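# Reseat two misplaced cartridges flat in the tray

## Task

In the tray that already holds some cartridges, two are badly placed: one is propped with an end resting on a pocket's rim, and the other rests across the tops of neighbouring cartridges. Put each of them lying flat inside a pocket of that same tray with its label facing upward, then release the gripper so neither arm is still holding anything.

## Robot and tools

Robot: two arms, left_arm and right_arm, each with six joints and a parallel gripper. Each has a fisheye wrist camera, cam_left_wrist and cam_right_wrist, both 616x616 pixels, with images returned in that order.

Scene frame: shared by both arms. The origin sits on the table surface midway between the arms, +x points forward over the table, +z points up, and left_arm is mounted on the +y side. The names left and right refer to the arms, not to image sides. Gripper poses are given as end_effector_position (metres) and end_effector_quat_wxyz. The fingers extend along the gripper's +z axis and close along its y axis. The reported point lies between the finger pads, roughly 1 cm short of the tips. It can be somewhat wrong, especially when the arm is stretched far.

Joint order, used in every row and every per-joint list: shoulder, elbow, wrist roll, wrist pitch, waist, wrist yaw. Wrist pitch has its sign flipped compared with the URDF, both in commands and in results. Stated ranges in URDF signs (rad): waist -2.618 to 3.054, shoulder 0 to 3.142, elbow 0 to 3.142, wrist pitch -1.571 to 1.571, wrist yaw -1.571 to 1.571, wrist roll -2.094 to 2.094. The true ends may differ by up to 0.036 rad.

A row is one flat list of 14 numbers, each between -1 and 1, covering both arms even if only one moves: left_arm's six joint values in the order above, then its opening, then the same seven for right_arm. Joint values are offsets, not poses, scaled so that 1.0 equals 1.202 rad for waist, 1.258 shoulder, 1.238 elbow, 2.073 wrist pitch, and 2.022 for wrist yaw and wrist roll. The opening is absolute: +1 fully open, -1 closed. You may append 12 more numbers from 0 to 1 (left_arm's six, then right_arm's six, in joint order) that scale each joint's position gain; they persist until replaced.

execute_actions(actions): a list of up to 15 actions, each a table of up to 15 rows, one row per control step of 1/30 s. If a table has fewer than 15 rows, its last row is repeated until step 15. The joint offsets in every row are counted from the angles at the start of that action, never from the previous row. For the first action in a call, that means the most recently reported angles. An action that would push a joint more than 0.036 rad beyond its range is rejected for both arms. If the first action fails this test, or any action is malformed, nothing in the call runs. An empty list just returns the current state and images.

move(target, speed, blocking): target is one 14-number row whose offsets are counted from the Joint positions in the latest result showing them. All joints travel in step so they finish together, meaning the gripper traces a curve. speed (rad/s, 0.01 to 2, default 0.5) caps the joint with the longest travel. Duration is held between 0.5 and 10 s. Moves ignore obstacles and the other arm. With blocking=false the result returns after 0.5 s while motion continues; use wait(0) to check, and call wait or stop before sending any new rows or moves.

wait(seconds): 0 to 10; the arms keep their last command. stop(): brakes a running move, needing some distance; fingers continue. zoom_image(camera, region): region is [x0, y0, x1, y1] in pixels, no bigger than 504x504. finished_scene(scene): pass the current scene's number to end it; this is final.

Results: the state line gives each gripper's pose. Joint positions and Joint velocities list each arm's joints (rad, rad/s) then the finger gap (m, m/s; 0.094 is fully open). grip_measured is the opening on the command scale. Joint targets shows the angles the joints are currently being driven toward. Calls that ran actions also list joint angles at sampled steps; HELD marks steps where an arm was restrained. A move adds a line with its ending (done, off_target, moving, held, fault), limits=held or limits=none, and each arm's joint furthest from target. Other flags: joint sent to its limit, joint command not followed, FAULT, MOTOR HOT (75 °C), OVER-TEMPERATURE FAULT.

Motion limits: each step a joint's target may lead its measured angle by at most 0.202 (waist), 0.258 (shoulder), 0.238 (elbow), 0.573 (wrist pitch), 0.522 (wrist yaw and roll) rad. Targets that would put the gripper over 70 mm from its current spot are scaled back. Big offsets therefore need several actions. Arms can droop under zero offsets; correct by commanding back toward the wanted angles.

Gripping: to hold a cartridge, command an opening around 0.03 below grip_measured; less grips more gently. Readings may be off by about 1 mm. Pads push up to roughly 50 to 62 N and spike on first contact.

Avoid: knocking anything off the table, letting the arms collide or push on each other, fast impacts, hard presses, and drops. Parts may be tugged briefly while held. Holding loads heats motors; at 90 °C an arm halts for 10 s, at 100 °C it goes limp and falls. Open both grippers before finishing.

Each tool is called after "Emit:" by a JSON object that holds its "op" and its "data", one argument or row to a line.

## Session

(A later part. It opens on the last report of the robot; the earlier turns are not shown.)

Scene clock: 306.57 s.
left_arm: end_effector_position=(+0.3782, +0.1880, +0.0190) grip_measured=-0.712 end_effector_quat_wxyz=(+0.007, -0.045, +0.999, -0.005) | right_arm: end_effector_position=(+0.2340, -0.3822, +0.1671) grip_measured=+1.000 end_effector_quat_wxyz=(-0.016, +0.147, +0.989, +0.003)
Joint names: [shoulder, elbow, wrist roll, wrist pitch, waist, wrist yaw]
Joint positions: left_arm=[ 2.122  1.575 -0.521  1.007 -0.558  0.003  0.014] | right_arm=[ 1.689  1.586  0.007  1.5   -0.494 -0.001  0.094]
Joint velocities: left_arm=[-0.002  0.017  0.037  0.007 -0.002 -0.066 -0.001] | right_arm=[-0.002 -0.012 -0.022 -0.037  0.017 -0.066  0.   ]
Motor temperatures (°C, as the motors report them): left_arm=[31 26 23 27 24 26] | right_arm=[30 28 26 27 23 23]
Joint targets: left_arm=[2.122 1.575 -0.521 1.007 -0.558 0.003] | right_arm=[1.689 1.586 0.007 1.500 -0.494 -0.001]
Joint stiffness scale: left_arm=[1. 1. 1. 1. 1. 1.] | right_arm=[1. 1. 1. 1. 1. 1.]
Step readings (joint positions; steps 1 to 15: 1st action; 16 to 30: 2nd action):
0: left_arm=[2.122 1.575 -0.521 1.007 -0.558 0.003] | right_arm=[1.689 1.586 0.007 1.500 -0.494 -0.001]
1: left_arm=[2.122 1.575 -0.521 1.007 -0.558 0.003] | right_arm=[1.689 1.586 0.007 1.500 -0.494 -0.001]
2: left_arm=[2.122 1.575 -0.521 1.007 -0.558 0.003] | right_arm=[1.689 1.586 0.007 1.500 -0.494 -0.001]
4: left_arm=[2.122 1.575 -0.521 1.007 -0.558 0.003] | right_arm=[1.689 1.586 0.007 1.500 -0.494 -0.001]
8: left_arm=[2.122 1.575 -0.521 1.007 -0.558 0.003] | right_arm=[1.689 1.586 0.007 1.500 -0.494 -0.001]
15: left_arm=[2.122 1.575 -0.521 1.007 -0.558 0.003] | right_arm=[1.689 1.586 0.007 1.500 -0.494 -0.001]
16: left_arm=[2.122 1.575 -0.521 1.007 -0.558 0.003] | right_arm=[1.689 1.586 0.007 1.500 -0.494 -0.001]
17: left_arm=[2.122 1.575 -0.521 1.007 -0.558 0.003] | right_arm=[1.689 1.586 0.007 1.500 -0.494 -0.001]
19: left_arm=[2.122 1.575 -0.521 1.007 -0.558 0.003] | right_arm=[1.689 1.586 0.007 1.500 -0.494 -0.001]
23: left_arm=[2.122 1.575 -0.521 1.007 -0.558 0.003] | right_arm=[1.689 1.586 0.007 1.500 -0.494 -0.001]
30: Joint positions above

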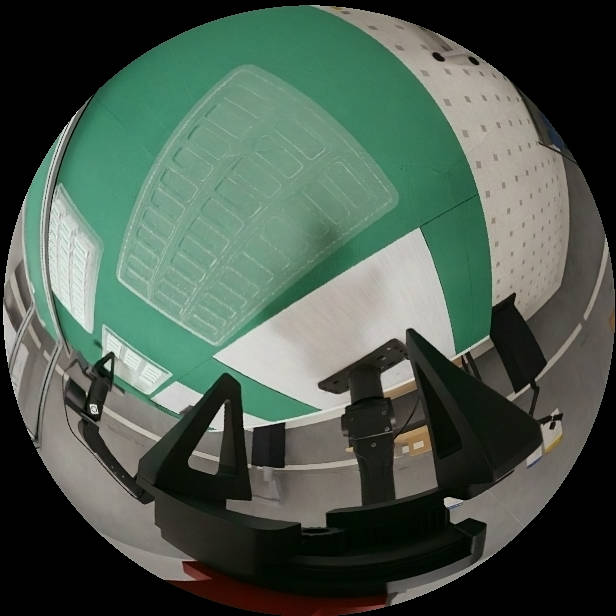

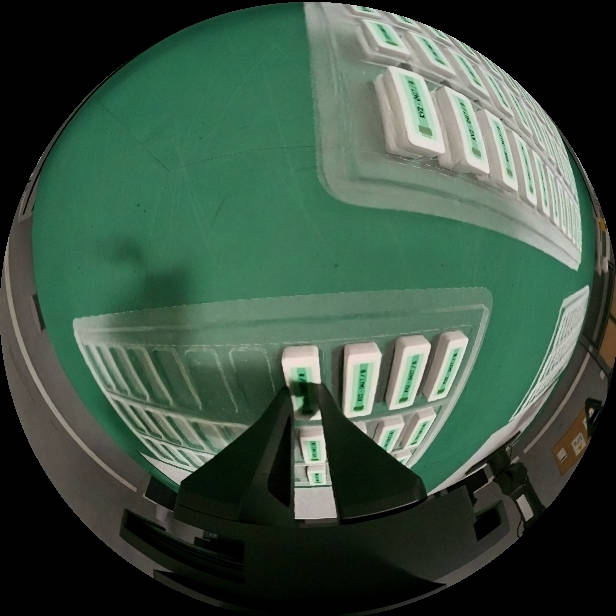

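Emit:
{"op": "execute_actions", "data": {
  "actions": [
    [[0,0,0,0,0,0,-0.5,0,0,0,0,0,0,1]],
    [[0.004,-0.016,0,-0.012,0,0,-0.5,0,0,0,0,0,0,1]],
    [[0,0,0,0,0,0,-0.5,0,0,0,0,0,0,1]],
    [[0,0,0,0,0,0,-0.73,0,0,0,0,0,0,1]],
    [[0,0,0,0,0,0,-0.73,0,0,0,0,0,0,1]],
    [[0,0,0,0,0,0,-0.73,0,0,0,0,0,0,1]]
  ]
}}

Emit:
{"op": "zoom_image", "data": {
  "camera": "cam_right_wrist",
  "region": [230,280,480,470]
}}

Scene clock: 318.13 s.
left_arm: end_effector_position=(+0.3771, +0.1882, +0.0159) grip_measured=-0.699 end_effector_quat_wxyz=(+0.005, -0.045, +0.999, -0.005) | right_arm: end_effector_position=(+0.2340, -0.3822, +0.1671) grip_measured=+1.000 end_effector_quat_wxyz=(-0.016, +0.147, +0.989, +0.003)
Joint names: [shoulder, elbow, wrist roll, wrist pitch, waist, wrist yaw]
Joint positions: left_arm=[ 2.124  1.566 -0.521  0.998 -0.558  0.005  0.014] | right_arm=[ 1.689  1.586  0.007  1.5   -0.494 -0.001  0.094]
Joint velocities: left_arm=[-0.002 -0.002  0.066 -0.007  0.007  0.007 -0.001] | right_arm=[ 0.007  0.007  0.051 -0.007  0.007 -0.037  0.   ]
Motor temperatures (°C, as the motors report them): left_arm=[31 26 23 27 24 26] | right_arm=[30 28 26 27 23 23]
Joint targets: left_arm=[2.124 1.566 -0.521 0.998 -0.558 0.005] | right_arm=[1.689 1.586 0.007 1.500 -0.494 -0.001]
Joint stiffness scale: left_arm=[1. 1. 1. 1. 1. 1.] | right_arm=[1. 1. 1. 1. 1. 1.]
Step readings (joint positions; steps 1 to 15: 1st action; 16 to 30: 2nd action; 31 to 45: 3rd action; 46 to 60: 4th action; 61 to 75: 5th action; 76 to 90: 6th action):
0: left_arm=[2.122 1.575 -0.521 1.007 -0.558 0.003] | right_arm=[1.689 1.586 0.007 1.500 -0.494 -0.001]
1: left_arm=[2.122 1.575 -0.521 1.007 -0.558 0.003] | right_arm=[1.689 1.586 0.007 1.500 -0.494 -0.001]
2: left_arm=[2.122 1.575 -0.521 1.007 -0.558 0.003] | right_arm=[1.689 1.586 0.007 1.500 -0.494 -0.001]
4: left_arm=[2.122 1.575 -0.521 1.007 -0.558 0.003] | right_arm=[1.689 1.586 0.007 1.500 -0.494 -0.001]
8: left_arm=[2.122 1.575 -0.521 1.007 -0.558 0.003] | right_arm=[1.689 1.586 0.007 1.500 -0.494 -0.001]
15: left_arm=[2.122 1.575 -0.521 1.007 -0.558 0.003] | right_arm=[1.689 1.586 0.007 1.500 -0.494 -0.001]
16: left_arm=[2.122 1.573 -0.521 1.005 -0.558 0.003] | right_arm=[1.689 1.586 0.007 1.500 -0.494 -0.001]
17: left_arm=[2.122 1.571 -0.521 1.002 -0.558 0.003] | right_arm=[1.689 1.586 0.007 1.500 -0.494 -0.001]
19: left_arm=[2.123 1.567 -0.521 1.000 -0.558 0.003] | right_arm=[1.689 1.586 0.007 1.500 -0.494 -0.001]
23: left_arm=[2.124 1.566 -0.521 0.998 -0.558 0.003] | right_arm=[1.689 1.586 0.007 1.500 -0.494 -0.001]
30: left_arm=[2.124 1.566 -0.521 0.998 -0.558 0.003] | right_arm=[1.689 1.586 0.007 1.500 -0.494 -0.001]
31: left_arm=[2.124 1.566 -0.521 0.998 -0.558 0.003] | right_arm=[1.689 1.586 0.007 1.500 -0.494 -0.001]
32: left_arm=[2.124 1.566 -0.521 0.998 -0.558 0.003] | right_arm=[1.689 1.586 0.007 1.500 -0.494 -0.001]
34: left_arm=[2.124 1.566 -0.521 0.998 -0.558 0.003] | right_arm=[1.689 1.586 0.007 1.500 -0.494 -0.001]
38: left_arm=[2.124 1.566 -0.521 0.998 -0.558 0.003] | right_arm=[1.689 1.586 0.007 1.500 -0.494 -0.001]
45: left_arm=[2.124 1.566 -0.521 0.998 -0.558 0.003] | right_arm=[1.689 1.586 0.007 1.500 -0.494 -0.001]
46: left_arm=[2.124 1.566 -0.521 0.998 -0.558 0.004] | right_arm=[1.689 1.586 0.007 1.500 -0.494 -0.001]
47: left_arm=[2.124 1.566 -0.521 0.998 -0.558 0.005] | right_arm=[1.689 1.586 0.007 1.500 -0.494 -0.001]
49: left_arm=[2.124 1.566 -0.521 0.998 -0.558 0.005] | right_arm=[1.689 1.586 0.007 1.500 -0.494 -0.001]
53: left_arm=[2.124 1.566 -0.521 0.998 -0.558 0.005] | right_arm=[1.689 1.586 0.007 1.500 -0.494 -0.001]
60: left_arm=[2.124 1.566 -0.521 0.998 -0.558 0.005] | right_arm=[1.689 1.586 0.007 1.500 -0.494 -0.001]
61: left_arm=[2.124 1.566 -0.521 0.998 -0.558 0.005] | right_arm=[1.689 1.586 0.007 1.500 -0.494 -0.001]
62: left_arm=[2.124 1.566 -0.521 0.998 -0.558 0.005] | right_arm=[1.689 1.586 0.007 1.500 -0.494 -0.001]
64: left_arm=[2.124 1.566 -0.521 0.998 -0.558 0.005] | right_arm=[1.689 1.586 0.007 1.500 -0.494 -0.001]
68: left_arm=[2.124 1.566 -0.521 0.998 -0.558 0.005] | right_arm=[1.689 1.586 0.007 1.500 -0.494 -0.001]
75: left_arm=[2.124 1.566 -0.521 0.998 -0.558 0.005] | right_arm=[1.689 1.586 0.007 1.500 -0.494 -0.001]
76: left_arm=[2.124 1.566 -0.521 0.998 -0.558 0.005] | right_arm=[1.689 1.586 0.007 1.500 -0.494 -0.001]
77: left_arm=[2.124 1.566 -0.521 0.998 -0.558 0.005] | right_arm=[1.689 1.586 0.007 1.500 -0.494 -0.001]
79: left_arm=[2.124 1.566 -0.521 0.998 -0.558 0.005] | right_arm=[1.689 1.586 0.007 1.500 -0.494 -0.001]
83: left_arm=[2.124 1.566 -0.521 0.998 -0.558 0.005] | right_arm=[1.689 1.586 0.007 1.500 -0.494 -0.001]
90: Joint positions above

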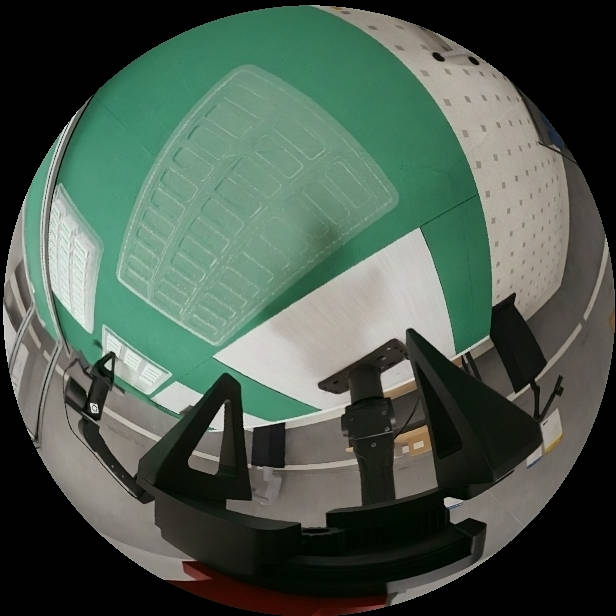

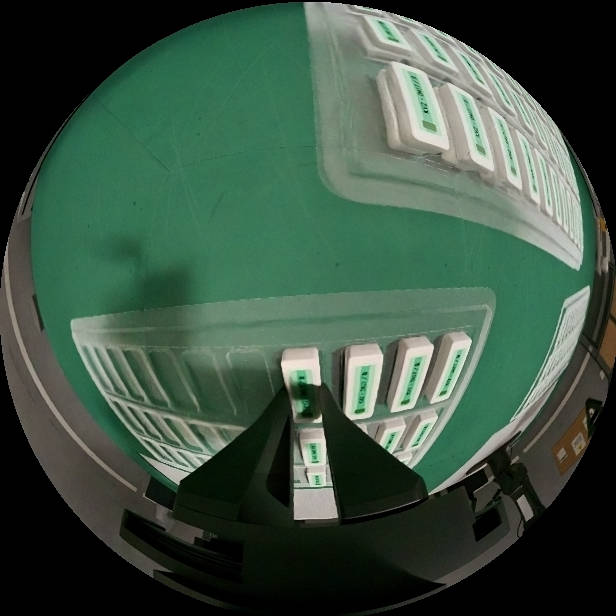

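Region (230, 280, 480, 470) of cam_right_wrist's 616x616 image, scaled by 2.016, with more detail than that image has; it fills the top 383 rows of this view, and the rest is white.

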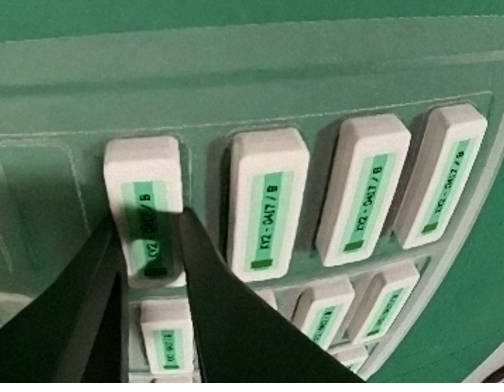

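Emit:
{"op": "execute_actions", "data": {
  "actions": [
    [[0.014,0.043,0,0.004,0.009,0,-0.73,0,0,0,0,0,0,1]],
    [[0,0,0,0,0,0,-0.73,0,0,0,0,0,0,1]]
  ]
}}

Emit:
{"op": "zoom_image", "data": {
  "camera": "cam_right_wrist",
  "region": [230,280,480,470]
}}

Scene clock: 325.70 s.
left_arm: end_effector_position=(+0.3801, +0.1871, +0.0161) grip_measured=-0.699 end_effector_quat_wxyz=(+0.004, -0.045, +0.999, -0.005) | right_arm: end_effector_position=(+0.2340, -0.3822, +0.1671) grip_measured=+1.000 end_effector_quat_wxyz=(-0.016, +0.147, +0.989, +0.003)
Joint names: [shoulder, elbow, wrist roll, wrist pitch, waist, wrist yaw]
Joint positions: left_arm=[ 2.138  1.589 -0.521  1.009 -0.557  0.006  0.014] | right_arm=[ 1.689  1.586  0.007  1.5   -0.494 -0.001  0.094]
Joint velocities: left_arm=[ 0.007  0.002  0.081 -0.081 -0.007 -0.007 -0.002] | right_arm=[-0.027 -0.012 -0.051 -0.066 -0.007  0.022  0.   ]
Motor temperatures (°C, as the motors report them): left_arm=[31 27 23 27 24 26] | right_arm=[30 28 26 27 23 23]
Joint targets: left_arm=[2.138 1.589 -0.521 1.009 -0.557 0.006] | right_arm=[1.689 1.586 0.007 1.500 -0.494 -0.001]
Joint stiffness scale: left_arm=[1. 1. 1. 1. 1. 1.] | right_arm=[1. 1. 1. 1. 1. 1.]
Step readings (joint positions; steps 1 to 15: 1st action; 16 to 30: 2nd action):
0: left_arm=[2.124 1.566 -0.521 0.998 -0.558 0.005] | right_arm=[1.689 1.586 0.007 1.500 -0.494 -0.001]
1: left_arm=[2.126 1.570 -0.521 1.001 -0.558 0.005] | right_arm=[1.689 1.586 0.007 1.500 -0.494 -0.001]
2: left_arm=[2.131 1.578 -0.521 1.003 -0.558 0.005] | right_arm=[1.689 1.586 0.007 1.500 -0.494 -0.001]
4: left_arm=[2.137 1.586 -0.521 1.007 -0.557 0.005] | right_arm=[1.689 1.586 0.007 1.500 -0.494 -0.001]
8: left_arm=[2.138 1.589 -0.521 1.009 -0.557 0.006] | right_arm=[1.689 1.586 0.007 1.500 -0.494 -0.001]
15: left_arm=[2.138 1.589 -0.521 1.009 -0.557 0.006] | right_arm=[1.689 1.586 0.007 1.500 -0.494 -0.001]
16: left_arm=[2.138 1.589 -0.521 1.009 -0.557 0.006] | right_arm=[1.689 1.586 0.007 1.500 -0.494 -0.001]
17: left_arm=[2.138 1.589 -0.521 1.009 -0.557 0.006] | right_arm=[1.689 1.586 0.007 1.500 -0.494 -0.001]
19: left_arm=[2.138 1.589 -0.521 1.009 -0.557 0.006] | right_arm=[1.689 1.586 0.007 1.500 -0.494 -0.001]
23: left_arm=[2.138 1.589 -0.521 1.009 -0.557 0.006] | right_arm=[1.689 1.586 0.007 1.500 -0.494 -0.001]
30: Joint positions above

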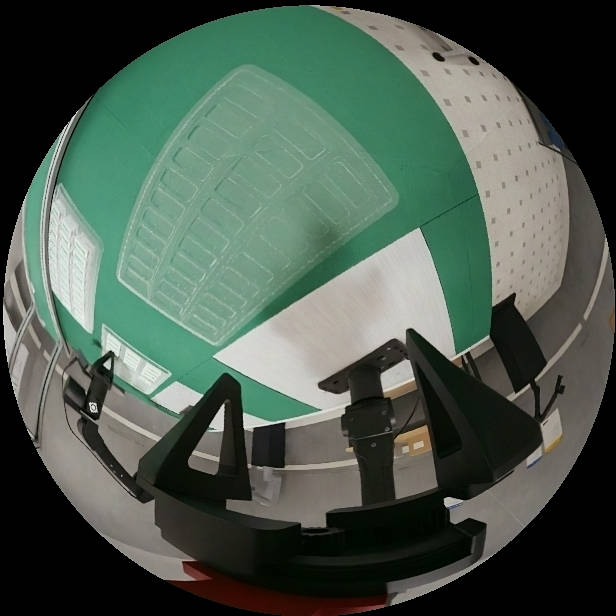

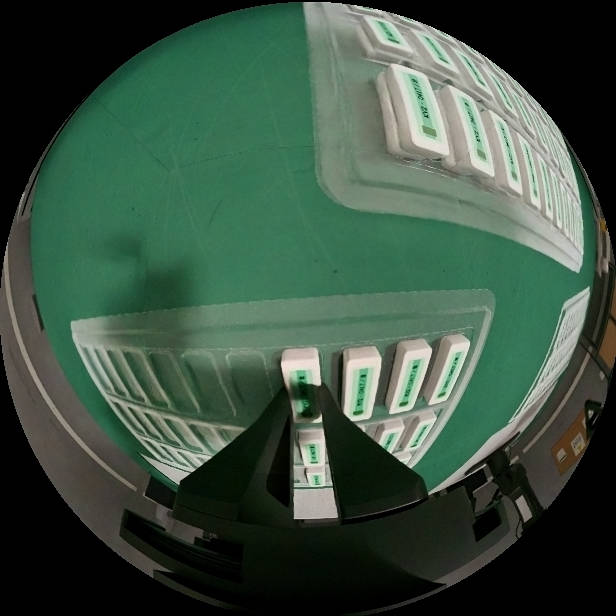

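Region (230, 280, 480, 470) of cam_right_wrist's 616x616 image, scaled by 2.016, with more detail than that image has; it fills the top 383 rows of this view, and the rest is white.

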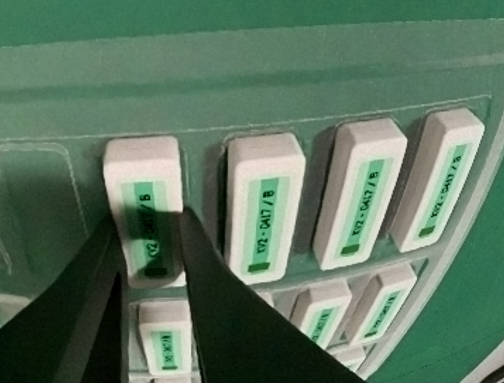

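Now level with its neighbour. Release and lift; inspect.

Emit:
{"op": "execute_actions", "data": {
  "actions": [
    [[0,0,0,0,0,0,-0.5,0,0,0,0,0,0,1]],
    [[0,0,0,0,0,0,-0.5,0,0,0,0,0,0,1]]
  ]
}}

Emit:
{"op": "move", "data": {
  "target": [-0.16,0,0,0.1,0,0,-0.5,0,0,0,0,0,0,1]
}}

Emit:
{"op": "zoom_image", "data": {
  "camera": "cam_right_wrist",
  "region": [200,220,480,460]
}}

Scene clock: 332.20 s.
left_arm: end_effector_position=(+0.3801, +0.1873, +0.0161) grip_measured=-0.503 end_effector_quat_wxyz=(+0.004, -0.045, +0.999, -0.005) | right_arm: end_effector_position=(+0.2340, -0.3822, +0.1671) grip_measured=+1.000 end_effector_quat_wxyz=(-0.016, +0.147, +0.989, +0.003)
Joint names: [shoulder, elbow, wrist roll, wrist pitch, waist, wrist yaw]
Joint positions: left_arm=[ 2.138  1.589 -0.521  1.01  -0.557  0.005  0.023] | right_arm=[ 1.689  1.586  0.007  1.5   -0.494 -0.001  0.094]
Joint velocities: left_arm=[-0.012 -0.022 -0.007  0.095 -0.002 -0.081 -0.   ] | right_arm=[-0.017  0.002  0.022  0.095 -0.002 -0.007  0.   ]
Motor temperatures (°C, as the motors report them): left_arm=[31 27 23 27 24 26] | right_arm=[30 28 26 27 23 23]
Joint targets: left_arm=[2.138 1.589 -0.521 1.010 -0.557 0.005] | right_arm=[1.689 1.586 0.007 1.500 -0.494 -0.001]
Joint stiffness scale: left_arm=[1. 1. 1. 1. 1. 1.] | right_arm=[1. 1. 1. 1. 1. 1.]
Step readings (joint positions; steps 1 to 15: 1st action; 16 to 30: 2nd action):
0: left_arm=[2.138 1.589 -0.521 1.009 -0.557 0.006] | right_arm=[1.689 1.586 0.007 1.500 -0.494 -0.001]
1: left_arm=[2.138 1.589 -0.521 1.010 -0.557 0.006] | right_arm=[1.689 1.586 0.007 1.500 -0.494 -0.001]
2: left_arm=[2.138 1.589 -0.521 1.010 -0.557 0.006] | right_arm=[1.689 1.586 0.007 1.500 -0.494 -0.001]
4: left_arm=[2.138 1.589 -0.521 1.010 -0.557 0.005] | right_arm=[1.689 1.586 0.007 1.500 -0.494 -0.001]
8: left_arm=[2.138 1.589 -0.521 1.010 -0.557 0.005] | right_arm=[1.689 1.586 0.007 1.500 -0.494 -0.001]
15: left_arm=[2.138 1.589 -0.521 1.010 -0.557 0.005] | right_arm=[1.689 1.586 0.007 1.500 -0.494 -0.001]
16: left_arm=[2.138 1.589 -0.521 1.010 -0.557 0.005] | right_arm=[1.689 1.586 0.007 1.500 -0.494 -0.001]
17: left_arm=[2.138 1.589 -0.521 1.010 -0.557 0.005] | right_arm=[1.689 1.586 0.007 1.500 -0.494 -0.001]
19: left_arm=[2.138 1.589 -0.521 1.010 -0.557 0.005] | right_arm=[1.689 1.586 0.007 1.500 -0.494 -0.001]
23: left_arm=[2.138 1.589 -0.521 1.010 -0.557 0.005] | right_arm=[1.689 1.586 0.007 1.500 -0.494 -0.001]
30: Joint positions above

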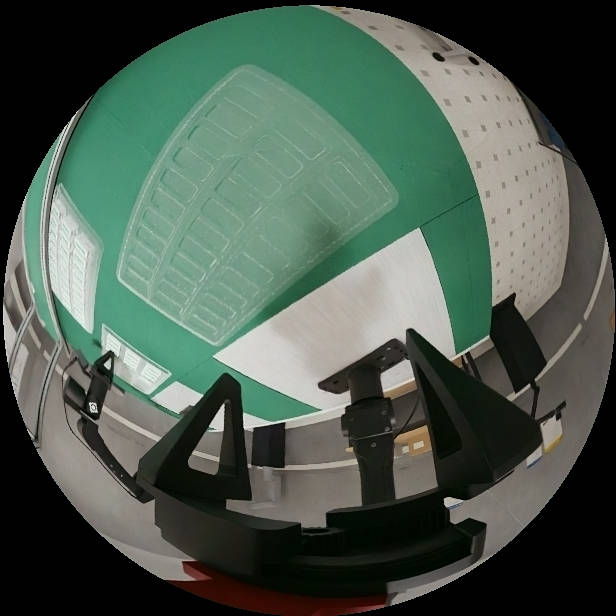

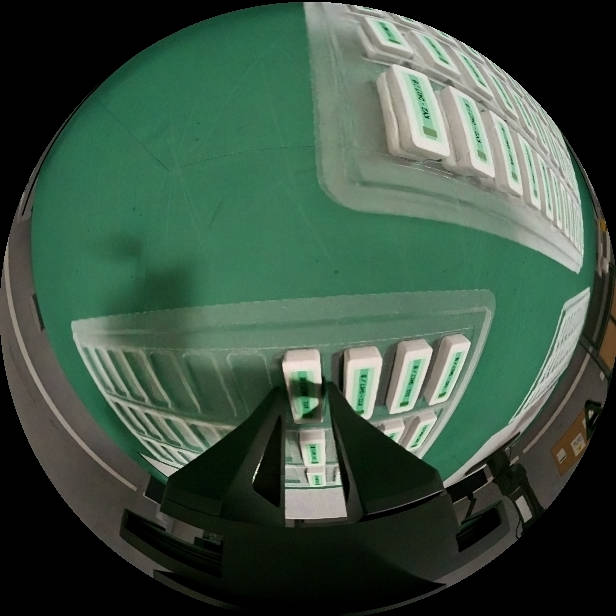

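Scene clock: 333.37 s.
left_arm: end_effector_position=(+0.3470, +0.2025, +0.0860) grip_measured=-0.503 end_effector_quat_wxyz=(+0.001, -0.045, +0.999, -0.003) | right_arm: end_effector_position=(+0.2340, -0.3822, +0.1671) grip_measured=+1.000 end_effector_quat_wxyz=(-0.016, +0.147, +0.989, +0.003)
Joint names: [shoulder, elbow, wrist roll, wrist pitch, waist, wrist yaw]
Joint positions: left_arm=[ 1.947  1.589 -0.521  1.208 -0.557  0.005  0.023] | right_arm=[ 1.689  1.586  0.007  1.5   -0.494 -0.001  0.094]
Joint velocities: left_arm=[ 0.002 -0.007  0.037  0.037 -0.007 -0.022 -0.001] | right_arm=[ 0.022 -0.002 -0.066  0.037  0.012  0.022  0.   ]
Motor temperatures (°C, as the motors report them): left_arm=[31 27 23 27 24 26] | right_arm=[30 28 26 27 23 23]
Joint targets: left_arm=[1.937 1.589 -0.521 1.217 -0.557 0.005] | right_arm=[1.689 1.586 0.007 1.500 -0.494 -0.001]
Joint stiffness scale: left_arm=[1. 1. 1. 1. 1. 1.] | right_arm=[1. 1. 1. 1. 1. 1.]
move: done; limits=none; left_arm: farthest joint: the shoulder, 0.010 radians from its target (0.201 radians at the start); right_arm: farthest joint: the waist, 0.000 radians from its target (0.000 radians at the start)

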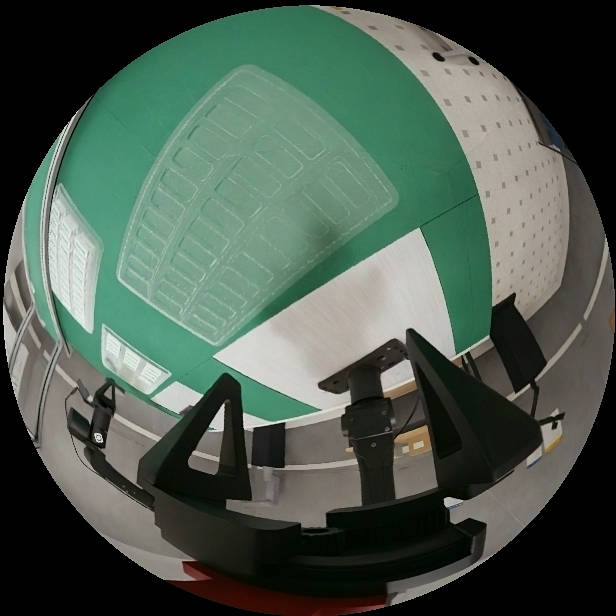

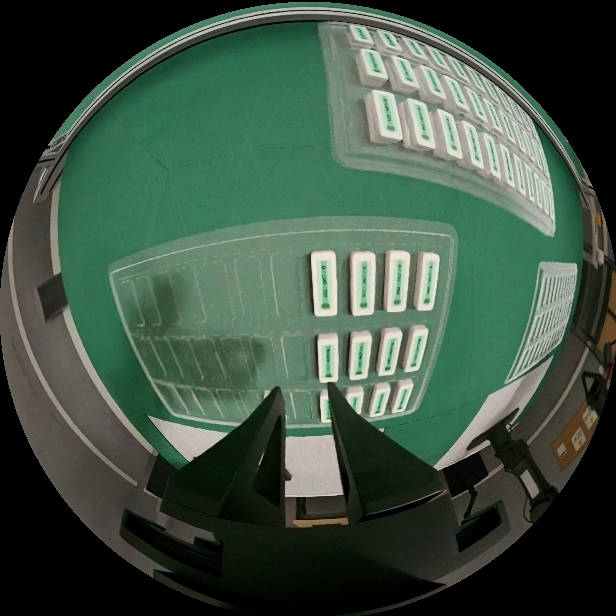

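Region (200, 220, 480, 460) of cam_right_wrist's 616x616 image, scaled by 1.800, with more detail than that image has; it fills the top 432 rows of this view, and the rest is white.

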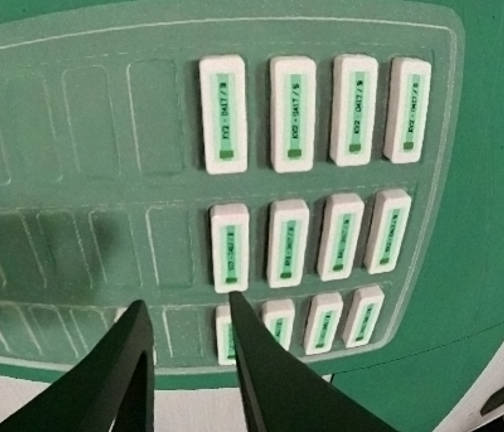

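Emit:
{"op": "move", "data": {
  "target": [-0.175,-0.2,0.015,-0.019,0.02,0,0,0,0,0,0,0,0,1],
  "speed": 0.8
}}

Emit:
{"op": "zoom_image", "data": {
  "camera": "cam_right_wrist",
  "region": [200,260,480,440]
}}

Scene clock: 339.40 s.
left_arm: end_effector_position=(+0.2998, +0.2303, +0.0920) grip_measured=-0.003 end_effector_quat_wxyz=(-0.003, -0.043, +0.999, -0.001) | right_arm: end_effector_position=(+0.2340, -0.3822, +0.1671) grip_measured=+1.000 end_effector_quat_wxyz=(-0.016, +0.147, +0.989, +0.003)
Joint names: [shoulder, elbow, wrist roll, wrist pitch, waist, wrist yaw]
Joint positions: left_arm=[ 1.746  1.354 -0.499  1.183 -0.539  0.005  0.047] | right_arm=[ 1.689  1.586  0.007  1.5   -0.494 -0.001  0.094]
Joint velocities: left_arm=[-0.012  0.007 -0.066 -0.037 -0.012  0.037  0.001] | right_arm=[-0.022 -0.007  0.037  0.066 -0.017 -0.007  0.   ]
Motor temperatures (°C, as the motors report them): left_arm=[31 27 23 27 24 26] | right_arm=[30 29 26 27 23 23]
Joint targets: left_arm=[1.727 1.341 -0.490 1.168 -0.533 0.005] | right_arm=[1.689 1.586 0.007 1.500 -0.494 -0.001]
Joint stiffness scale: left_arm=[1. 1. 1. 1. 1. 1.] | right_arm=[1. 1. 1. 1. 1. 1.]
move: done; limits=none; left_arm: farthest joint: the shoulder, 0.019 radians from its target (0.220 radians at the start); right_arm: farthest joint: the waist, 0.000 radians from its target (0.000 radians at the start)

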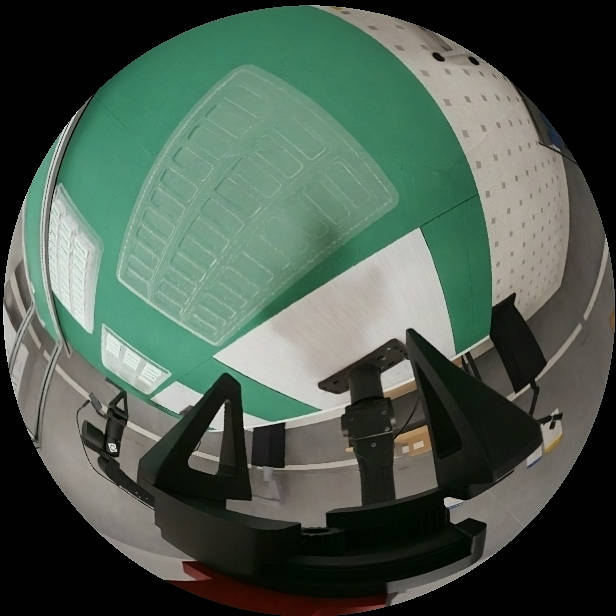

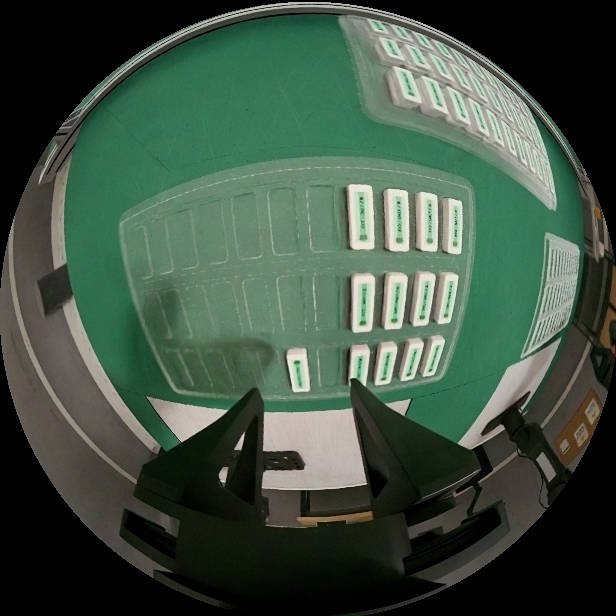

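Region (200, 260, 480, 440) of cam_right_wrist's 616x616 image, scaled by 1.800, with more detail than that image has; it fills the top 324 rows of this view, and the rest is white.

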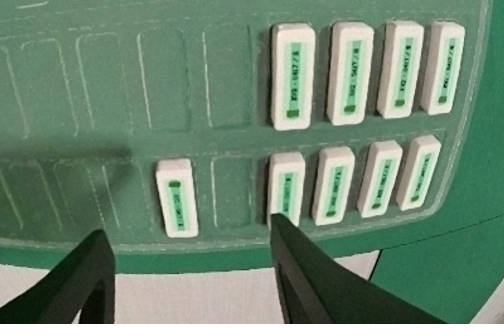

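Emit:
{"op": "finished_scene", "data": {
  "scene": 1
}}

The scene is finished: the task was done.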